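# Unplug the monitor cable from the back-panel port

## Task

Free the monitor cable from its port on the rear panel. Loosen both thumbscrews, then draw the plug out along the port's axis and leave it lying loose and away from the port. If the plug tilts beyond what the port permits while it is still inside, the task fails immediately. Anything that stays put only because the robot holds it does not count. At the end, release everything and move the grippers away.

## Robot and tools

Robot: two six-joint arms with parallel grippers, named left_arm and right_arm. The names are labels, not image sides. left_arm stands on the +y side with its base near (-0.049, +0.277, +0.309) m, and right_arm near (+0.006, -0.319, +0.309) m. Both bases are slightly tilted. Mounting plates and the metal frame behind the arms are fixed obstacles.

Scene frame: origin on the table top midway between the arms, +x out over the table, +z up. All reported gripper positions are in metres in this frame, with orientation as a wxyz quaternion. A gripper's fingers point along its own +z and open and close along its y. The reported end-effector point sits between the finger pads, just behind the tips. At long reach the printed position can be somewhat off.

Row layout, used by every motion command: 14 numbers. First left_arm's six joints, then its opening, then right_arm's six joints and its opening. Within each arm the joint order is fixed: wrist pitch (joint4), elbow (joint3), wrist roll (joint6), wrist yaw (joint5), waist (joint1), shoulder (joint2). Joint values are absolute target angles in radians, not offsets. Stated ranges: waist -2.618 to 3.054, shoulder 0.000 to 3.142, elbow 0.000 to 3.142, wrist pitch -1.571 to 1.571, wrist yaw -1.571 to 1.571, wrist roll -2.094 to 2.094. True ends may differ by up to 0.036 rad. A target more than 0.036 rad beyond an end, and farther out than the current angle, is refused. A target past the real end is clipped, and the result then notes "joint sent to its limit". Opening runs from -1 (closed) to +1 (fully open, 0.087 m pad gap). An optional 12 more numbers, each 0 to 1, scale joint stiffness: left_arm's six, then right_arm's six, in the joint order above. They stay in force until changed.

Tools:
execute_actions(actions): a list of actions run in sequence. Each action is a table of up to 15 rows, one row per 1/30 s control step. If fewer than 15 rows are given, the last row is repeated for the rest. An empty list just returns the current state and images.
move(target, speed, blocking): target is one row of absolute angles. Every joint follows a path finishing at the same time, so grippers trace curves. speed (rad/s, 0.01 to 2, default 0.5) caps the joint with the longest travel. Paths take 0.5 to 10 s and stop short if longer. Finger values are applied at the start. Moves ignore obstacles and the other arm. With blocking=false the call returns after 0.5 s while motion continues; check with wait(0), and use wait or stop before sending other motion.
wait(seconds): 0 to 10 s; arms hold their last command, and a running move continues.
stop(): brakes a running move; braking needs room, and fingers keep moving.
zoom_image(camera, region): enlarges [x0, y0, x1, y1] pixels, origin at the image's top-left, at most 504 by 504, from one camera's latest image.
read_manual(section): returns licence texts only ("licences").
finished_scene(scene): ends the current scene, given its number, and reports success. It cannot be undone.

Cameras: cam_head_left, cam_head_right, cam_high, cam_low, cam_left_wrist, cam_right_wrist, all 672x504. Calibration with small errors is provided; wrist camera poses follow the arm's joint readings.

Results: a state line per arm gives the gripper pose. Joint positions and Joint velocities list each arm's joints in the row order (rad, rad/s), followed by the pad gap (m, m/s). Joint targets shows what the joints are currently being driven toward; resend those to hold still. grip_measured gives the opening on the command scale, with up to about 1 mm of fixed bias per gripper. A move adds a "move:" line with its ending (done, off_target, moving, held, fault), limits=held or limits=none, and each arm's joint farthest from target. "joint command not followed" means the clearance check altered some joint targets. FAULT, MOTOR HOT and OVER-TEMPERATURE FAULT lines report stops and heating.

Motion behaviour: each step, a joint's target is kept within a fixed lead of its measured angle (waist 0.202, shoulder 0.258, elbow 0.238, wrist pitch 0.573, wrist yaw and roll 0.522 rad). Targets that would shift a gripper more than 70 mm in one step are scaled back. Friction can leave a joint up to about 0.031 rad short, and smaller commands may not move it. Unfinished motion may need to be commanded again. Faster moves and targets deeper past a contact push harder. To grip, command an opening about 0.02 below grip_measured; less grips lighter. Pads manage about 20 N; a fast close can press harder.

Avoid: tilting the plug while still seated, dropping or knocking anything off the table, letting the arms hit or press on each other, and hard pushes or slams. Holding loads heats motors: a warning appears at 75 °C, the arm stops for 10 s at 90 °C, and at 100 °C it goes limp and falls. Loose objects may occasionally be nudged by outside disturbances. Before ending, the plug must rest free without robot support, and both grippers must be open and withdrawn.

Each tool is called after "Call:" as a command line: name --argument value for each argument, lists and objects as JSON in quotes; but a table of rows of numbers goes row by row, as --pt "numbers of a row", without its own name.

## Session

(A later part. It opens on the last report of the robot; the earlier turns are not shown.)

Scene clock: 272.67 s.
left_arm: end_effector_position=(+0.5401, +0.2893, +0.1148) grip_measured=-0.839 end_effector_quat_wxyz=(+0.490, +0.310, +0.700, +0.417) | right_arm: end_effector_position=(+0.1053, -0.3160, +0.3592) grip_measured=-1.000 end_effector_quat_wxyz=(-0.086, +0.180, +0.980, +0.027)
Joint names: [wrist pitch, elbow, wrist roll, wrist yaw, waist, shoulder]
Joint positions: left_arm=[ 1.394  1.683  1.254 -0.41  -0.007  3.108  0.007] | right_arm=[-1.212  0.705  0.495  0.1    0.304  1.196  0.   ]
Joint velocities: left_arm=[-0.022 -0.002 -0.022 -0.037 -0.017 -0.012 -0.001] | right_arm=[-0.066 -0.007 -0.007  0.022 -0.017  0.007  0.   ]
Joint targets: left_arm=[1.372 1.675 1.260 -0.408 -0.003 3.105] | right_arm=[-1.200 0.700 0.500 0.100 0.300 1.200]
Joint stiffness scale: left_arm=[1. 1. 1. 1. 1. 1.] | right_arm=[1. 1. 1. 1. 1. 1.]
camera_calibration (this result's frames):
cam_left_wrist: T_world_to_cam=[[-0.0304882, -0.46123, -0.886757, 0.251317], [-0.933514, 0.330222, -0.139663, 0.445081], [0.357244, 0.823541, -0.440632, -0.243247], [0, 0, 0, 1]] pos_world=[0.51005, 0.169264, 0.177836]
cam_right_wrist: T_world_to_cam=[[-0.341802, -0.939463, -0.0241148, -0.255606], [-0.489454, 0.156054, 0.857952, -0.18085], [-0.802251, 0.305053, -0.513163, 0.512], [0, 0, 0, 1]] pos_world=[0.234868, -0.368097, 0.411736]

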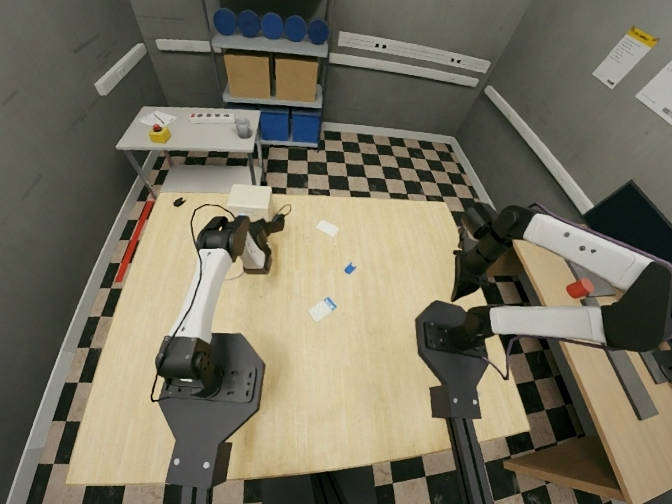

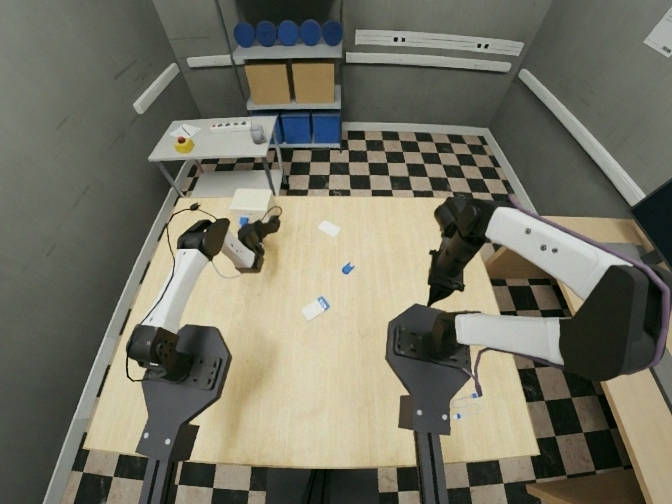

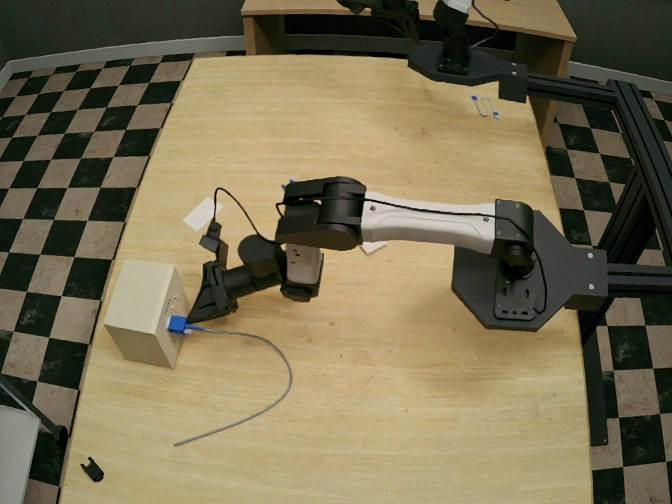

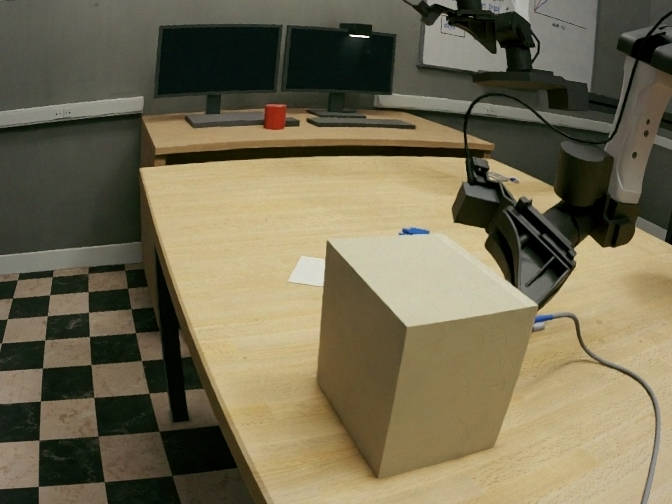

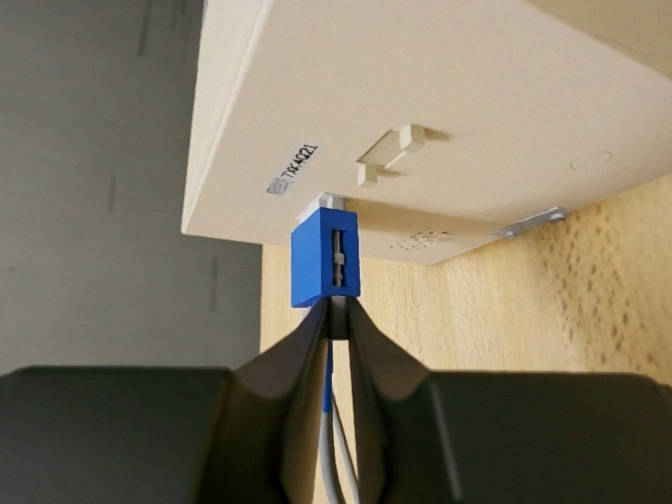

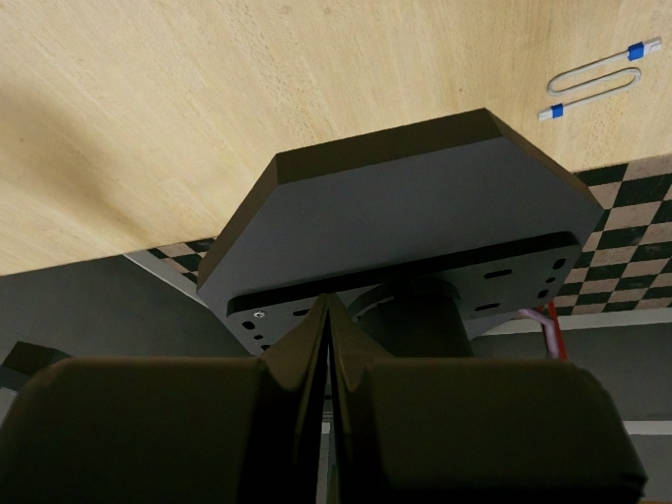

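Call:
execute_actions --actions '[]'

Scene clock: 275.67 s.
left_arm: end_effector_position=(+0.5401, +0.2894, +0.1148) grip_measured=-0.839 end_effector_quat_wxyz=(+0.489, +0.310, +0.700, +0.417) | right_arm: end_effector_position=(+0.1053, -0.3160, +0.3592) grip_measured=-1.000 end_effector_quat_wxyz=(-0.086, +0.180, +0.980, +0.027)
Joint names: [wrist pitch, elbow, wrist roll, wrist yaw, waist, shoulder]
Joint positions: left_arm=[ 1.394  1.683  1.255 -0.41  -0.007  3.108  0.007] | right_arm=[-1.212  0.705  0.495  0.1    0.304  1.196  0.   ]
Joint velocities: left_arm=[-0.022  0.007  0.066 -0.007 -0.032 -0.012  0.   ] | right_arm=[ 0.037 -0.017 -0.066  0.037  0.002 -0.017  0.   ]
Joint targets: left_arm=[1.372 1.675 1.260 -0.408 -0.003 3.105] | right_arm=[-1.200 0.700 0.500 0.100 0.300 1.200]
Joint stiffness scale: left_arm=[1. 1. 1. 1. 1. 1.] | right_arm=[1. 1. 1. 1. 1. 1.]
camera_calibration (this result's frames):
cam_left_wrist: T_world_to_cam=[[-0.030739, -0.460587, -0.887082, 0.251336], [-0.9335, 0.330446, -0.139225, 0.444958], [0.357258, 0.823811, -0.440116, -0.243393], [0, 0, 0, 1]] pos_world=[0.510048, 0.169237, 0.177784]
cam_right_wrist: T_world_to_cam=[[-0.341802, -0.939463, -0.0241148, -0.255606], [-0.489454, 0.156054, 0.857952, -0.18085], [-0.802251, 0.305053, -0.513163, 0.512], [0, 0, 0, 1]] pos_world=[0.234868, -0.368097, 0.411736]

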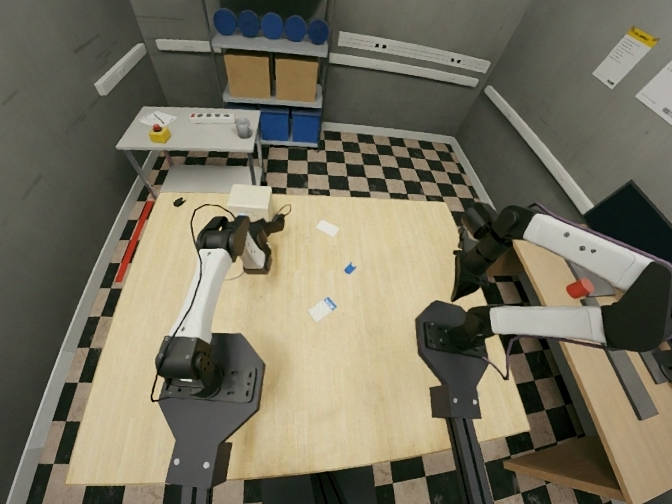

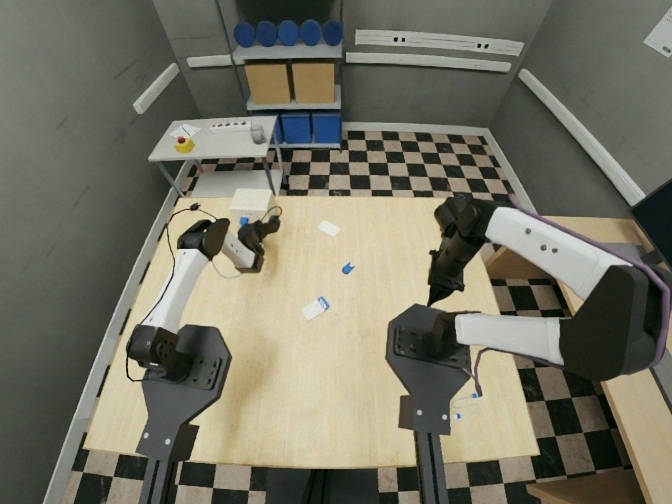

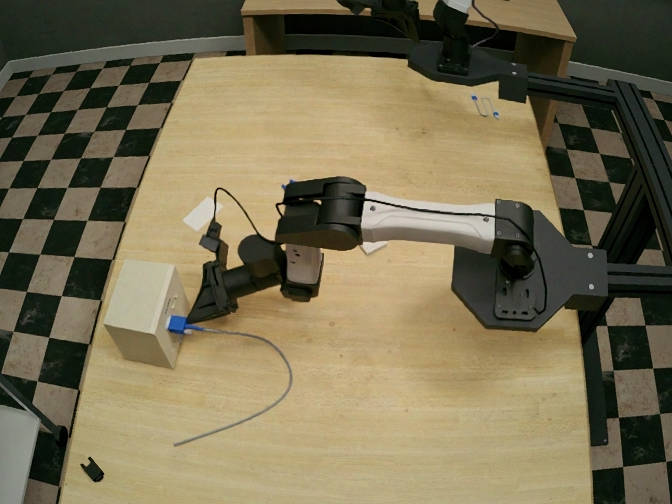

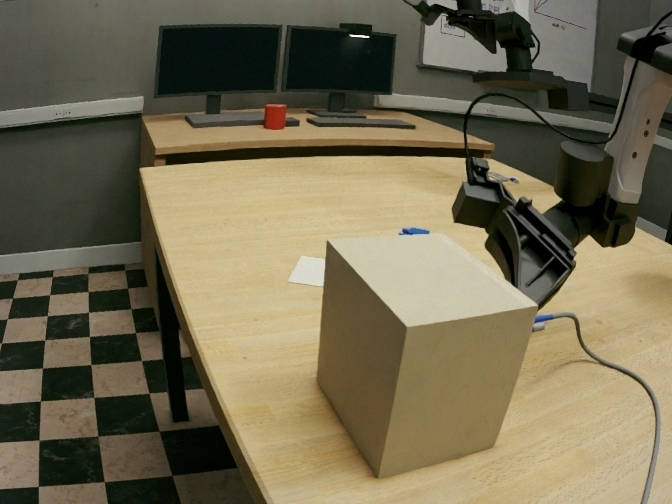

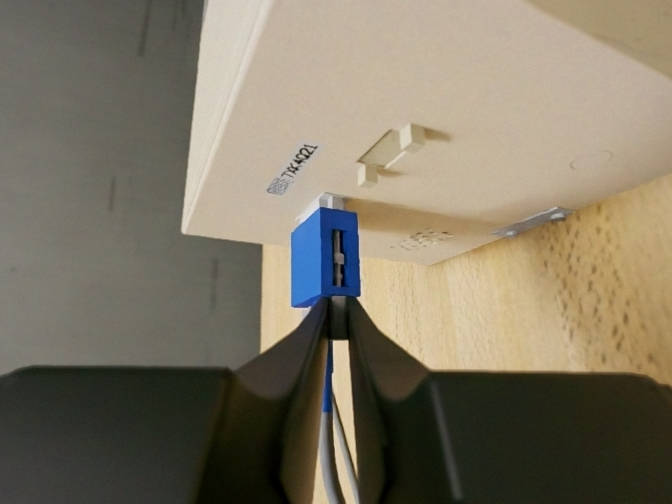

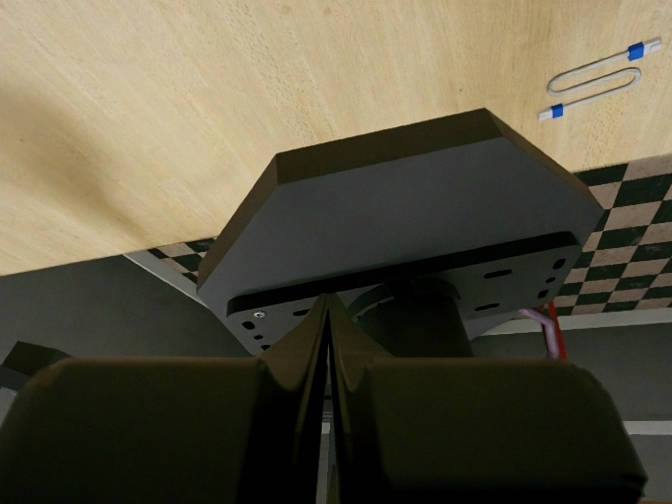

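Call:
execute_actions --actions '[[[1.345,1.661,1.2,-0.393,0.002,3.096,-1,-1.2,0.7,0.5,0.1,0.3,1.2,-1],[1.307,1.64,1.1,-0.372,0.005,3.076,-1,-1.2,0.7,0.5,0.1,0.3,1.2,-1],[1.271,1.613,1.005,-0.346,0.01,3.049,-1,-1.2,0.7,0.5,0.1,0.3,1.2,-1],[1.25,1.588,0.949,-0.329,0.015,3.022,-1,-1.2,0.7,0.5,0.1,0.3,1.2,-1],[1.228,1.564,0.893,-0.308,0.022,2.997,-1,-1.2,0.7,0.5,0.1,0.3,1.2,-1],[1.206,1.542,0.837,-0.283,0.03,2.972,-1,-1.2,0.7,0.5,0.1,0.3,1.2,-1],[1.184,1.522,0.781,-0.26,0.038,2.948,-1,-1.2,0.7,0.5,0.1,0.3,1.2,-1],[1.161,1.503,0.725,-0.232,0.047,2.925,-1,-1.2,0.7,0.5,0.1,0.3,1.2,-1],[1.139,1.487,0.669,-0.203,0.057,2.902,-1,-1.2,0.7,0.5,0.1,0.3,1.2,-1],[1.116,1.471,0.613,-0.173,0.067,2.881,-1,-1.2,0.7,0.5,0.1,0.3,1.2,-1],[1.092,1.458,0.557,-0.139,0.08,2.86,-1,-1.2,0.7,0.5,0.1,0.3,1.2,-1],[1.068,1.446,0.501,-0.104,0.092,2.84,-1,-1.2,0.7,0.5,0.1,0.3,1.2,-1],[1.063,1.438,0.496,-0.1,0.099,2.826,-1,-1.2,0.7,0.5,0.1,0.3,1.2,-1],[1.068,1.434,0.505,-0.102,0.104,2.818,-1,-1.2,0.7,0.5,0.1,0.3,1.2,-1],[1.082,1.434,0.54,-0.123,0.101,2.818,-1,-1.2,0.7,0.5,0.1,0.3,1.2,-1]],[[1.092,1.434,0.56,-0.134,0.101,2.818,-1,-1.2,0.7,0.5,0.1,0.3,1.2,-1],[1.097,1.434,0.575,-0.138,0.101,2.818,-0.68,-1.2,0.7,0.5,0.1,0.3,1.2,-1],[1.105,1.445,0.585,-0.145,0.096,2.825,-0.68,-1.2,0.7,0.5,0.1,0.3,1.2,-1],[1.12,1.457,0.6,-0.158,0.09,2.835,-0.68,-1.2,0.7,0.5,0.1,0.3,1.2,-1],[1.15,1.472,0.66,-0.195,0.083,2.848,-0.68,-1.2,0.7,0.5,0.1,0.3,1.2,-1],[1.205,1.481,0.79,-0.272,0.07,2.865,-0.68,-1.2,0.7,0.5,0.1,0.3,1.2,-1],[1.235,1.493,0.855,-0.308,0.058,2.885,-0.68,-1.2,0.7,0.5,0.1,0.3,1.2,-1],[1.257,1.506,0.91,-0.333,0.046,2.906,-0.68,-1.2,0.7,0.5,0.1,0.3,1.2,-1],[1.28,1.522,0.966,-0.353,0.037,2.927,-0.68,-1.2,0.7,0.5,0.1,0.3,1.2,-1],[1.301,1.538,1.022,-0.375,0.028,2.95,-0.68,-1.2,0.7,0.5,0.1,0.3,1.2,-1],[1.324,1.557,1.078,-0.394,0.019,2.973,-0.68,-1.2,0.7,0.5,0.1,0.3,1.2,-1],[1.346,1.577,1.134,-0.408,0.011,2.997,-0.68,-1.2,0.7,0.5,0.1,0.3,1.2,-1],[1.368,1.599,1.19,-0.425,0.005,3.022,-0.68,-1.2,0.7,0.5,0.1,0.3,1.2,-1],[1.39,1.623,1.246,-0.435,-0.001,3.047,-0.68,-1.2,0.7,0.5,0.1,0.3,1.2,-1],[1.41,1.648,1.302,-0.444,-0.006,3.074,-0.68,-1.2,0.7,0.5,0.1,0.3,1.2,-1]],[[1.43,1.675,1.358,-0.453,-0.01,3.101,-0.68,-1.2,0.7,0.5,0.1,0.3,1.2,-1],[1.428,1.693,1.35,-0.446,-0.012,3.118,-0.68,-1.2,0.7,0.5,0.1,0.3,1.2,-1],[1.414,1.701,1.32,-0.437,-0.013,3.126,-0.68,-1.2,0.7,0.5,0.1,0.3,1.2,-1],[1.402,1.701,1.29,-0.43,-0.013,3.126,-0.68,-1.2,0.7,0.5,0.1,0.3,1.2,-1],[1.396,1.701,1.278,-0.425,-0.013,3.126,-0.72,-1.2,0.7,0.5,0.1,0.3,1.2,-1],[1.396,1.701,1.275,-0.425,-0.013,3.126,-0.76,-1.2,0.7,0.5,0.1,0.3,1.2,-1],[1.39,1.695,1.27,-0.42,-0.01,3.12,-0.8,-1.2,0.7,0.5,0.1,0.3,1.2,-1],[1.38,1.685,1.263,-0.413,-0.006,3.11,-0.85,-1.2,0.7,0.5,0.1,0.3,1.2,-1],[1.372,1.675,1.26,-0.408,-0.003,3.105,-1,-1.2,0.7,0.5,0.1,0.3,1.2,-1]],[[1.345,1.661,1.2,-0.393,0.002,3.096,-1,-1.2,0.7,0.5,0.1,0.3,1.2,-1],[1.307,1.64,1.1,-0.372,0.005,3.076,-1,-1.2,0.7,0.5,0.1,0.3,1.2,-1],[1.271,1.613,1.005,-0.346,0.01,3.049,-1,-1.2,0.7,0.5,0.1,0.3,1.2,-1],[1.25,1.588,0.949,-0.329,0.015,3.022,-1,-1.2,0.7,0.5,0.1,0.3,1.2,-1],[1.228,1.564,0.893,-0.308,0.022,2.997,-1,-1.2,0.7,0.5,0.1,0.3,1.2,-1],[1.206,1.542,0.837,-0.283,0.03,2.972,-1,-1.2,0.7,0.5,0.1,0.3,1.2,-1],[1.184,1.522,0.781,-0.26,0.038,2.948,-1,-1.2,0.7,0.5,0.1,0.3,1.2,-1],[1.161,1.503,0.725,-0.232,0.047,2.925,-1,-1.2,0.7,0.5,0.1,0.3,1.2,-1],[1.139,1.487,0.669,-0.203,0.057,2.902,-1,-1.2,0.7,0.5,0.1,0.3,1.2,-1],[1.116,1.471,0.613,-0.173,0.067,2.881,-1,-1.2,0.7,0.5,0.1,0.3,1.2,-1],[1.092,1.458,0.557,-0.139,0.08,2.86,-1,-1.2,0.7,0.5,0.1,0.3,1.2,-1],[1.068,1.446,0.501,-0.104,0.092,2.84,-1,-1.2,0.7,0.5,0.1,0.3,1.2,-1],[1.063,1.438,0.496,-0.1,0.099,2.826,-1,-1.2,0.7,0.5,0.1,0.3,1.2,-1],[1.068,1.434,0.505,-0.102,0.104,2.818,-1,-1.2,0.7,0.5,0.1,0.3,1.2,-1],[1.082,1.434,0.54,-0.123,0.101,2.818,-1,-1.2,0.7,0.5,0.1,0.3,1.2,-1]],[[1.092,1.434,0.56,-0.134,0.101,2.818,-1,-1.2,0.7,0.5,0.1,0.3,1.2,-1],[1.097,1.434,0.575,-0.138,0.101,2.818,-0.68,-1.2,0.7,0.5,0.1,0.3,1.2,-1],[1.105,1.445,0.585,-0.145,0.096,2.825,-0.68,-1.2,0.7,0.5,0.1,0.3,1.2,-1],[1.12,1.457,0.6,-0.158,0.09,2.835,-0.68,-1.2,0.7,0.5,0.1,0.3,1.2,-1],[1.15,1.472,0.66,-0.195,0.083,2.848,-0.68,-1.2,0.7,0.5,0.1,0.3,1.2,-1],[1.205,1.481,0.79,-0.272,0.07,2.865,-0.68,-1.2,0.7,0.5,0.1,0.3,1.2,-1],[1.235,1.493,0.855,-0.308,0.058,2.885,-0.68,-1.2,0.7,0.5,0.1,0.3,1.2,-1],[1.257,1.506,0.91,-0.333,0.046,2.906,-0.68,-1.2,0.7,0.5,0.1,0.3,1.2,-1],[1.28,1.522,0.966,-0.353,0.037,2.927,-0.68,-1.2,0.7,0.5,0.1,0.3,1.2,-1],[1.301,1.538,1.022,-0.375,0.028,2.95,-0.68,-1.2,0.7,0.5,0.1,0.3,1.2,-1],[1.324,1.557,1.078,-0.394,0.019,2.973,-0.68,-1.2,0.7,0.5,0.1,0.3,1.2,-1],[1.346,1.577,1.134,-0.408,0.011,2.997,-0.68,-1.2,0.7,0.5,0.1,0.3,1.2,-1],[1.368,1.599,1.19,-0.425,0.005,3.022,-0.68,-1.2,0.7,0.5,0.1,0.3,1.2,-1],[1.39,1.623,1.246,-0.435,-0.001,3.047,-0.68,-1.2,0.7,0.5,0.1,0.3,1.2,-1],[1.41,1.648,1.302,-0.444,-0.006,3.074,-0.68,-1.2,0.7,0.5,0.1,0.3,1.2,-1]],[[1.43,1.675,1.358,-0.453,-0.01,3.101,-0.68,-1.2,0.7,0.5,0.1,0.3,1.2,-1],[1.428,1.693,1.35,-0.446,-0.012,3.118,-0.68,-1.2,0.7,0.5,0.1,0.3,1.2,-1],[1.414,1.701,1.32,-0.437,-0.013,3.126,-0.68,-1.2,0.7,0.5,0.1,0.3,1.2,-1],[1.402,1.701,1.29,-0.43,-0.013,3.126,-0.68,-1.2,0.7,0.5,0.1,0.3,1.2,-1],[1.396,1.701,1.278,-0.425,-0.013,3.126,-0.72,-1.2,0.7,0.5,0.1,0.3,1.2,-1],[1.396,1.701,1.275,-0.425,-0.013,3.126,-0.76,-1.2,0.7,0.5,0.1,0.3,1.2,-1],[1.39,1.695,1.27,-0.42,-0.01,3.12,-0.8,-1.2,0.7,0.5,0.1,0.3,1.2,-1],[1.38,1.685,1.263,-0.413,-0.006,3.11,-0.85,-1.2,0.7,0.5,0.1,0.3,1.2,-1],[1.372,1.675,1.26,-0.408,-0.003,3.105,-1,-1.2,0.7,0.5,0.1,0.3,1.2,-1]],[[1.345,1.661,1.2,-0.393,0.002,3.096,-1,-1.2,0.7,0.5,0.1,0.3,1.2,-1],[1.307,1.64,1.1,-0.372,0.005,3.076,-1,-1.2,0.7,0.5,0.1,0.3,1.2,-1],[1.271,1.613,1.005,-0.346,0.01,3.049,-1,-1.2,0.7,0.5,0.1,0.3,1.2,-1],[1.25,1.588,0.949,-0.329,0.015,3.022,-1,-1.2,0.7,0.5,0.1,0.3,1.2,-1],[1.228,1.564,0.893,-0.308,0.022,2.997,-1,-1.2,0.7,0.5,0.1,0.3,1.2,-1],[1.206,1.542,0.837,-0.283,0.03,2.972,-1,-1.2,0.7,0.5,0.1,0.3,1.2,-1],[1.184,1.522,0.781,-0.26,0.038,2.948,-1,-1.2,0.7,0.5,0.1,0.3,1.2,-1],[1.161,1.503,0.725,-0.232,0.047,2.925,-1,-1.2,0.7,0.5,0.1,0.3,1.2,-1],[1.139,1.487,0.669,-0.203,0.057,2.902,-1,-1.2,0.7,0.5,0.1,0.3,1.2,-1],[1.116,1.471,0.613,-0.173,0.067,2.881,-1,-1.2,0.7,0.5,0.1,0.3,1.2,-1],[1.092,1.458,0.557,-0.139,0.08,2.86,-1,-1.2,0.7,0.5,0.1,0.3,1.2,-1],[1.068,1.446,0.501,-0.104,0.092,2.84,-1,-1.2,0.7,0.5,0.1,0.3,1.2,-1],[1.063,1.438,0.496,-0.1,0.099,2.826,-1,-1.2,0.7,0.5,0.1,0.3,1.2,-1],[1.068,1.434,0.505,-0.102,0.104,2.818,-1,-1.2,0.7,0.5,0.1,0.3,1.2,-1],[1.082,1.434,0.54,-0.123,0.101,2.818,-1,-1.2,0.7,0.5,0.1,0.3,1.2,-1]],[[1.092,1.434,0.56,-0.134,0.101,2.818,-1,-1.2,0.7,0.5,0.1,0.3,1.2,-1],[1.097,1.434,0.575,-0.138,0.101,2.818,-0.68,-1.2,0.7,0.5,0.1,0.3,1.2,-1],[1.105,1.445,0.585,-0.145,0.096,2.825,-0.68,-1.2,0.7,0.5,0.1,0.3,1.2,-1],[1.12,1.457,0.6,-0.158,0.09,2.835,-0.68,-1.2,0.7,0.5,0.1,0.3,1.2,-1],[1.15,1.472,0.66,-0.195,0.083,2.848,-0.68,-1.2,0.7,0.5,0.1,0.3,1.2,-1],[1.205,1.481,0.79,-0.272,0.07,2.865,-0.68,-1.2,0.7,0.5,0.1,0.3,1.2,-1],[1.235,1.493,0.855,-0.308,0.058,2.885,-0.68,-1.2,0.7,0.5,0.1,0.3,1.2,-1],[1.257,1.506,0.91,-0.333,0.046,2.906,-0.68,-1.2,0.7,0.5,0.1,0.3,1.2,-1],[1.28,1.522,0.966,-0.353,0.037,2.927,-0.68,-1.2,0.7,0.5,0.1,0.3,1.2,-1],[1.301,1.538,1.022,-0.375,0.028,2.95,-0.68,-1.2,0.7,0.5,0.1,0.3,1.2,-1],[1.324,1.557,1.078,-0.394,0.019,2.973,-0.68,-1.2,0.7,0.5,0.1,0.3,1.2,-1],[1.346,1.577,1.134,-0.408,0.011,2.997,-0.68,-1.2,0.7,0.5,0.1,0.3,1.2,-1],[1.368,1.599,1.19,-0.425,0.005,3.022,-0.68,-1.2,0.7,0.5,0.1,0.3,1.2,-1],[1.39,1.623,1.246,-0.435,-0.001,3.047,-0.68,-1.2,0.7,0.5,0.1,0.3,1.2,-1],[1.41,1.648,1.302,-0.444,-0.006,3.074,-0.68,-1.2,0.7,0.5,0.1,0.3,1.2,-1]],[[1.43,1.675,1.358,-0.453,-0.01,3.101,-0.68,-1.2,0.7,0.5,0.1,0.3,1.2,-1],[1.428,1.693,1.35,-0.446,-0.012,3.118,-0.68,-1.2,0.7,0.5,0.1,0.3,1.2,-1],[1.414,1.701,1.32,-0.437,-0.013,3.126,-0.68,-1.2,0.7,0.5,0.1,0.3,1.2,-1],[1.402,1.701,1.29,-0.43,-0.013,3.126,-0.68,-1.2,0.7,0.5,0.1,0.3,1.2,-1],[1.396,1.701,1.278,-0.425,-0.013,3.126,-0.72,-1.2,0.7,0.5,0.1,0.3,1.2,-1],[1.396,1.701,1.275,-0.425,-0.013,3.126,-0.76,-1.2,0.7,0.5,0.1,0.3,1.2,-1],[1.39,1.695,1.27,-0.42,-0.01,3.12,-0.8,-1.2,0.7,0.5,0.1,0.3,1.2,-1],[1.38,1.685,1.263,-0.413,-0.006,3.11,-0.85,-1.2,0.7,0.5,0.1,0.3,1.2,-1],[1.372,1.675,1.26,-0.408,-0.003,3.105,-1,-1.2,0.7,0.5,0.1,0.3,1.2,-1]],[[1.345,1.661,1.2,-0.393,0.002,3.096,-1,-1.2,0.7,0.5,0.1,0.3,1.2,-1],[1.307,1.64,1.1,-0.372,0.005,3.076,-1,-1.2,0.7,0.5,0.1,0.3,1.2,-1],[1.271,1.613,1.005,-0.346,0.01,3.049,-1,-1.2,0.7,0.5,0.1,0.3,1.2,-1],[1.25,1.588,0.949,-0.329,0.015,3.022,-1,-1.2,0.7,0.5,0.1,0.3,1.2,-1],[1.228,1.564,0.893,-0.308,0.022,2.997,-1,-1.2,0.7,0.5,0.1,0.3,1.2,-1],[1.206,1.542,0.837,-0.283,0.03,2.972,-1,-1.2,0.7,0.5,0.1,0.3,1.2,-1],[1.184,1.522,0.781,-0.26,0.038,2.948,-1,-1.2,0.7,0.5,0.1,0.3,1.2,-1],[1.161,1.503,0.725,-0.232,0.047,2.925,-1,-1.2,0.7,0.5,0.1,0.3,1.2,-1],[1.139,1.487,0.669,-0.203,0.057,2.902,-1,-1.2,0.7,0.5,0.1,0.3,1.2,-1],[1.116,1.471,0.613,-0.173,0.067,2.881,-1,-1.2,0.7,0.5,0.1,0.3,1.2,-1],[1.092,1.458,0.557,-0.139,0.08,2.86,-1,-1.2,0.7,0.5,0.1,0.3,1.2,-1],[1.068,1.446,0.501,-0.104,0.092,2.84,-1,-1.2,0.7,0.5,0.1,0.3,1.2,-1],[1.063,1.438,0.496,-0.1,0.099,2.826,-1,-1.2,0.7,0.5,0.1,0.3,1.2,-1],[1.068,1.434,0.505,-0.102,0.104,2.818,-1,-1.2,0.7,0.5,0.1,0.3,1.2,-1],[1.082,1.434,0.54,-0.123,0.101,2.818,-1,-1.2,0.7,0.5,0.1,0.3,1.2,-1]],[[1.092,1.434,0.56,-0.134,0.101,2.818,-1,-1.2,0.7,0.5,0.1,0.3,1.2,-1],[1.097,1.434,0.575,-0.138,0.101,2.818,-0.68,-1.2,0.7,0.5,0.1,0.3,1.2,-1],[1.105,1.445,0.585,-0.145,0.096,2.825,-0.68,-1.2,0.7,0.5,0.1,0.3,1.2,-1],[1.12,1.457,0.6,-0.158,0.09,2.835,-0.68,-1.2,0.7,0.5,0.1,0.3,1.2,-1],[1.15,1.472,0.66,-0.195,0.083,2.848,-0.68,-1.2,0.7,0.5,0.1,0.3,1.2,-1],[1.205,1.481,0.79,-0.272,0.07,2.865,-0.68,-1.2,0.7,0.5,0.1,0.3,1.2,-1],[1.235,1.493,0.855,-0.308,0.058,2.885,-0.68,-1.2,0.7,0.5,0.1,0.3,1.2,-1],[1.257,1.506,0.91,-0.333,0.046,2.906,-0.68,-1.2,0.7,0.5,0.1,0.3,1.2,-1],[1.28,1.522,0.966,-0.353,0.037,2.927,-0.68,-1.2,0.7,0.5,0.1,0.3,1.2,-1],[1.301,1.538,1.022,-0.375,0.028,2.95,-0.68,-1.2,0.7,0.5,0.1,0.3,1.2,-1],[1.324,1.557,1.078,-0.394,0.019,2.973,-0.68,-1.2,0.7,0.5,0.1,0.3,1.2,-1],[1.346,1.577,1.134,-0.408,0.011,2.997,-0.68,-1.2,0.7,0.5,0.1,0.3,1.2,-1],[1.368,1.599,1.19,-0.425,0.005,3.022,-0.68,-1.2,0.7,0.5,0.1,0.3,1.2,-1],[1.39,1.623,1.246,-0.435,-0.001,3.047,-0.68,-1.2,0.7,0.5,0.1,0.3,1.2,-1],[1.41,1.648,1.302,-0.444,-0.006,3.074,-0.68,-1.2,0.7,0.5,0.1,0.3,1.2,-1]],[[1.43,1.675,1.358,-0.453,-0.01,3.101,-0.68,-1.2,0.7,0.5,0.1,0.3,1.2,-1],[1.428,1.693,1.35,-0.446,-0.012,3.118,-0.68,-1.2,0.7,0.5,0.1,0.3,1.2,-1],[1.414,1.701,1.32,-0.437,-0.013,3.126,-0.68,-1.2,0.7,0.5,0.1,0.3,1.2,-1],[1.402,1.701,1.29,-0.43,-0.013,3.126,-0.68,-1.2,0.7,0.5,0.1,0.3,1.2,-1],[1.396,1.701,1.278,-0.425,-0.013,3.126,-0.72,-1.2,0.7,0.5,0.1,0.3,1.2,-1],[1.396,1.701,1.275,-0.425,-0.013,3.126,-0.76,-1.2,0.7,0.5,0.1,0.3,1.2,-1],[1.39,1.695,1.27,-0.42,-0.01,3.12,-0.8,-1.2,0.7,0.5,0.1,0.3,1.2,-1],[1.38,1.685,1.263,-0.413,-0.006,3.11,-0.85,-1.2,0.7,0.5,0.1,0.3,1.2,-1],[1.372,1.675,1.26,-0.408,-0.003,3.105,-1,-1.2,0.7,0.5,0.1,0.3,1.2,-1]],[[1.345,1.661,1.2,-0.393,0.002,3.096,-1,-1.2,0.7,0.5,0.1,0.3,1.2,-1],[1.307,1.64,1.1,-0.372,0.005,3.076,-1,-1.2,0.7,0.5,0.1,0.3,1.2,-1],[1.271,1.613,1.005,-0.346,0.01,3.049,-1,-1.2,0.7,0.5,0.1,0.3,1.2,-1],[1.25,1.588,0.949,-0.329,0.015,3.022,-1,-1.2,0.7,0.5,0.1,0.3,1.2,-1],[1.228,1.564,0.893,-0.308,0.022,2.997,-1,-1.2,0.7,0.5,0.1,0.3,1.2,-1],[1.206,1.542,0.837,-0.283,0.03,2.972,-1,-1.2,0.7,0.5,0.1,0.3,1.2,-1],[1.184,1.522,0.781,-0.26,0.038,2.948,-1,-1.2,0.7,0.5,0.1,0.3,1.2,-1],[1.161,1.503,0.725,-0.232,0.047,2.925,-1,-1.2,0.7,0.5,0.1,0.3,1.2,-1],[1.139,1.487,0.669,-0.203,0.057,2.902,-1,-1.2,0.7,0.5,0.1,0.3,1.2,-1],[1.116,1.471,0.613,-0.173,0.067,2.881,-1,-1.2,0.7,0.5,0.1,0.3,1.2,-1],[1.092,1.458,0.557,-0.139,0.08,2.86,-1,-1.2,0.7,0.5,0.1,0.3,1.2,-1],[1.068,1.446,0.501,-0.104,0.092,2.84,-1,-1.2,0.7,0.5,0.1,0.3,1.2,-1],[1.063,1.438,0.496,-0.1,0.099,2.826,-1,-1.2,0.7,0.5,0.1,0.3,1.2,-1],[1.068,1.434,0.505,-0.102,0.104,2.818,-1,-1.2,0.7,0.5,0.1,0.3,1.2,-1],[1.082,1.434,0.54,-0.123,0.101,2.818,-1,-1.2,0.7,0.5,0.1,0.3,1.2,-1]],[[1.092,1.434,0.56,-0.134,0.101,2.818,-1,-1.2,0.7,0.5,0.1,0.3,1.2,-1],[1.097,1.434,0.575,-0.138,0.101,2.818,-0.68,-1.2,0.7,0.5,0.1,0.3,1.2,-1],[1.105,1.445,0.585,-0.145,0.096,2.825,-0.68,-1.2,0.7,0.5,0.1,0.3,1.2,-1],[1.12,1.457,0.6,-0.158,0.09,2.835,-0.68,-1.2,0.7,0.5,0.1,0.3,1.2,-1],[1.15,1.472,0.66,-0.195,0.083,2.848,-0.68,-1.2,0.7,0.5,0.1,0.3,1.2,-1],[1.205,1.481,0.79,-0.272,0.07,2.865,-0.68,-1.2,0.7,0.5,0.1,0.3,1.2,-1],[1.235,1.493,0.855,-0.308,0.058,2.885,-0.68,-1.2,0.7,0.5,0.1,0.3,1.2,-1],[1.257,1.506,0.91,-0.333,0.046,2.906,-0.68,-1.2,0.7,0.5,0.1,0.3,1.2,-1],[1.28,1.522,0.966,-0.353,0.037,2.927,-0.68,-1.2,0.7,0.5,0.1,0.3,1.2,-1],[1.301,1.538,1.022,-0.375,0.028,2.95,-0.68,-1.2,0.7,0.5,0.1,0.3,1.2,-1],[1.324,1.557,1.078,-0.394,0.019,2.973,-0.68,-1.2,0.7,0.5,0.1,0.3,1.2,-1],[1.346,1.577,1.134,-0.408,0.011,2.997,-0.68,-1.2,0.7,0.5,0.1,0.3,1.2,-1],[1.368,1.599,1.19,-0.425,0.005,3.022,-0.68,-1.2,0.7,0.5,0.1,0.3,1.2,-1],[1.39,1.623,1.246,-0.435,-0.001,3.047,-0.68,-1.2,0.7,0.5,0.1,0.3,1.2,-1],[1.41,1.648,1.302,-0.444,-0.006,3.074,-0.68,-1.2,0.7,0.5,0.1,0.3,1.2,-1]],[[1.43,1.675,1.358,-0.453,-0.01,3.101,-0.68,-1.2,0.7,0.5,0.1,0.3,1.2,-1],[1.428,1.693,1.35,-0.446,-0.012,3.118,-0.68,-1.2,0.7,0.5,0.1,0.3,1.2,-1],[1.414,1.701,1.32,-0.437,-0.013,3.126,-0.68,-1.2,0.7,0.5,0.1,0.3,1.2,-1],[1.402,1.701,1.29,-0.43,-0.013,3.126,-0.68,-1.2,0.7,0.5,0.1,0.3,1.2,-1],[1.396,1.701,1.278,-0.425,-0.013,3.126,-0.72,-1.2,0.7,0.5,0.1,0.3,1.2,-1],[1.396,1.701,1.275,-0.425,-0.013,3.126,-0.76,-1.2,0.7,0.5,0.1,0.3,1.2,-1],[1.39,1.695,1.27,-0.42,-0.01,3.12,-0.8,-1.2,0.7,0.5,0.1,0.3,1.2,-1],[1.38,1.685,1.263,-0.413,-0.006,3.11,-0.85,-1.2,0.7,0.5,0.1,0.3,1.2,-1],[1.372,1.675,1.26,-0.408,-0.003,3.105,-1,-1.2,0.7,0.5,0.1,0.3,1.2,-1]]]'

Call:
zoom_image --camera "cam_left_wrist" --region '[260, 190, 420, 390]'

Scene clock: 294.03 s.
left_arm: end_effector_position=(+0.5399, +0.2896, +0.1144) grip_measured=-0.838 end_effector_quat_wxyz=(+0.489, +0.309, +0.701, +0.417) | right_arm: end_effector_position=(+0.1053, -0.3160, +0.3592) grip_measured=-1.000 end_effector_quat_wxyz=(-0.086, +0.180, +0.980, +0.027)
Joint names: [wrist pitch, elbow, wrist roll, wrist yaw, waist, shoulder]
Joint positions: left_arm=[ 1.393  1.682  1.253 -0.411 -0.007  3.108  0.007] | right_arm=[-1.212  0.705  0.495  0.1    0.304  1.196  0.   ]
Joint velocities: left_arm=[-0.022 -0.007  0.037 -0.007 -0.007 -0.012 -0.001] | right_arm=[-0.022 -0.007  0.066 -0.037 -0.017 -0.002  0.   ]
Joint targets: left_arm=[1.372 1.675 1.260 -0.408 -0.003 3.105] | right_arm=[-1.200 0.700 0.500 0.100 0.300 1.200]
Joint stiffness scale: left_arm=[1. 1. 1. 1. 1. 1.] | right_arm=[1. 1. 1. 1. 1. 1.]
camera_calibration (this result's frames):
cam_left_wrist: T_world_to_cam=[[-0.0309911, -0.461683, -0.886503, 0.251507], [-0.934009, 0.329189, -0.138787, 0.44519], [0.355903, 0.823701, -0.441418, -0.242795], [0, 0, 0, 1]] pos_world=[0.510017, 0.169555, 0.177574]
cam_right_wrist: T_world_to_cam=[[-0.341802, -0.939463, -0.0241148, -0.255606], [-0.489454, 0.156054, 0.857952, -0.18085], [-0.802251, 0.305053, -0.513163, 0.512], [0, 0, 0, 1]] pos_world=[0.234868, -0.368097, 0.411736]

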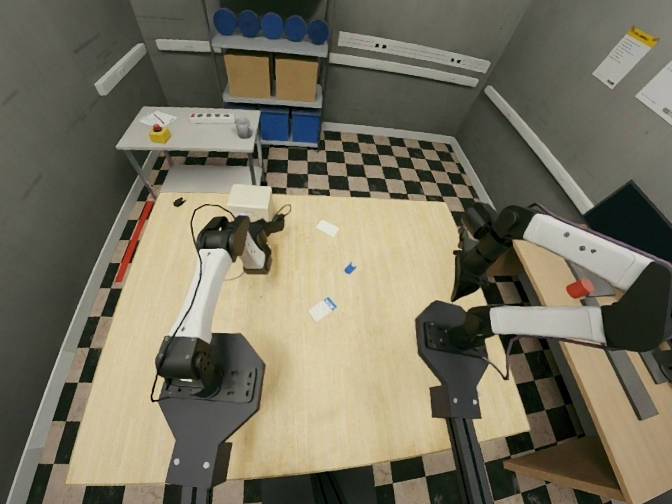

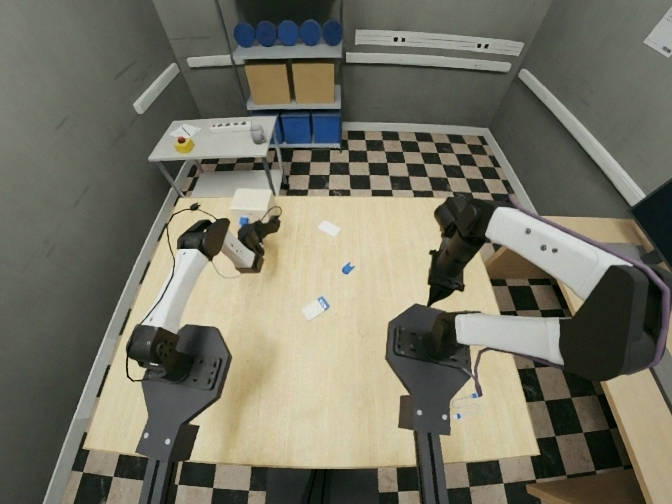

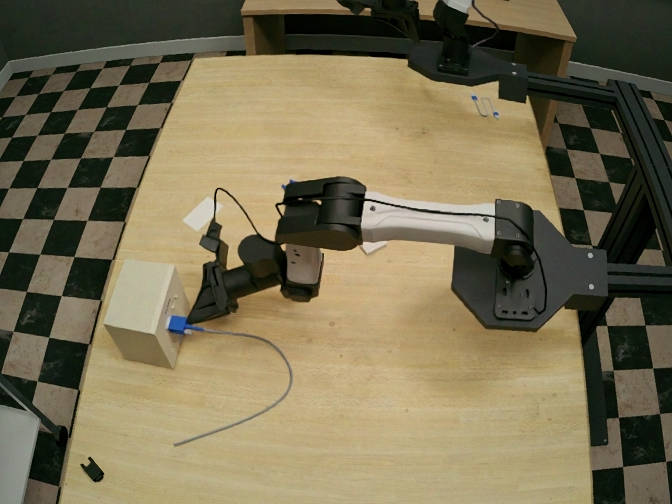

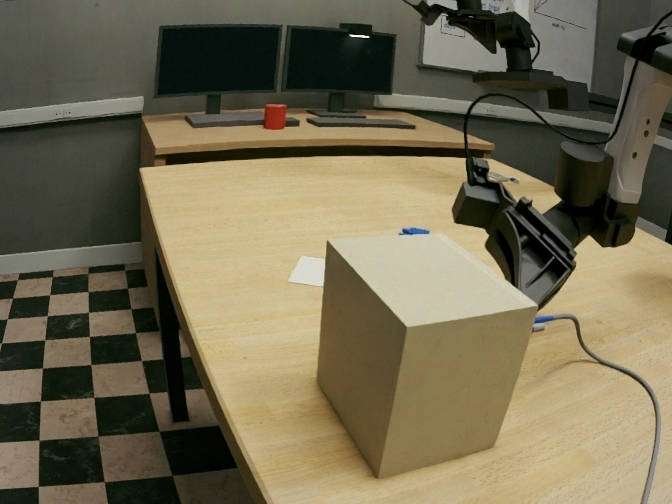

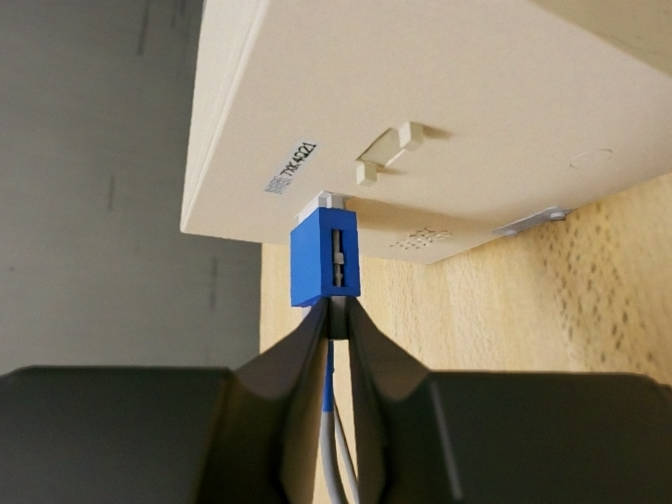

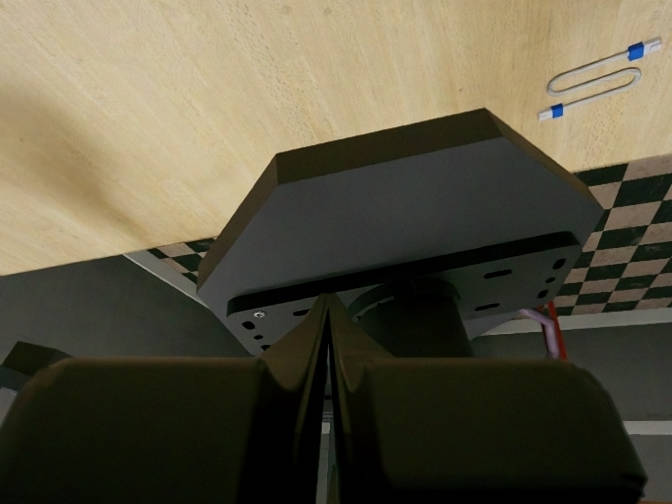

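Region (260, 190, 420, 390) of cam_left_wrist's 672x504 image, scaled by 2.520, with more detail than that image has; it fills the left 403 columns of this view, and the rest is white.

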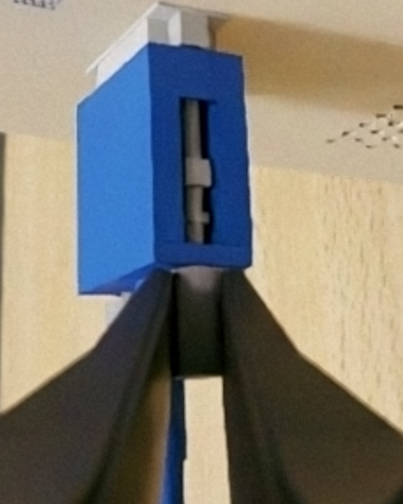

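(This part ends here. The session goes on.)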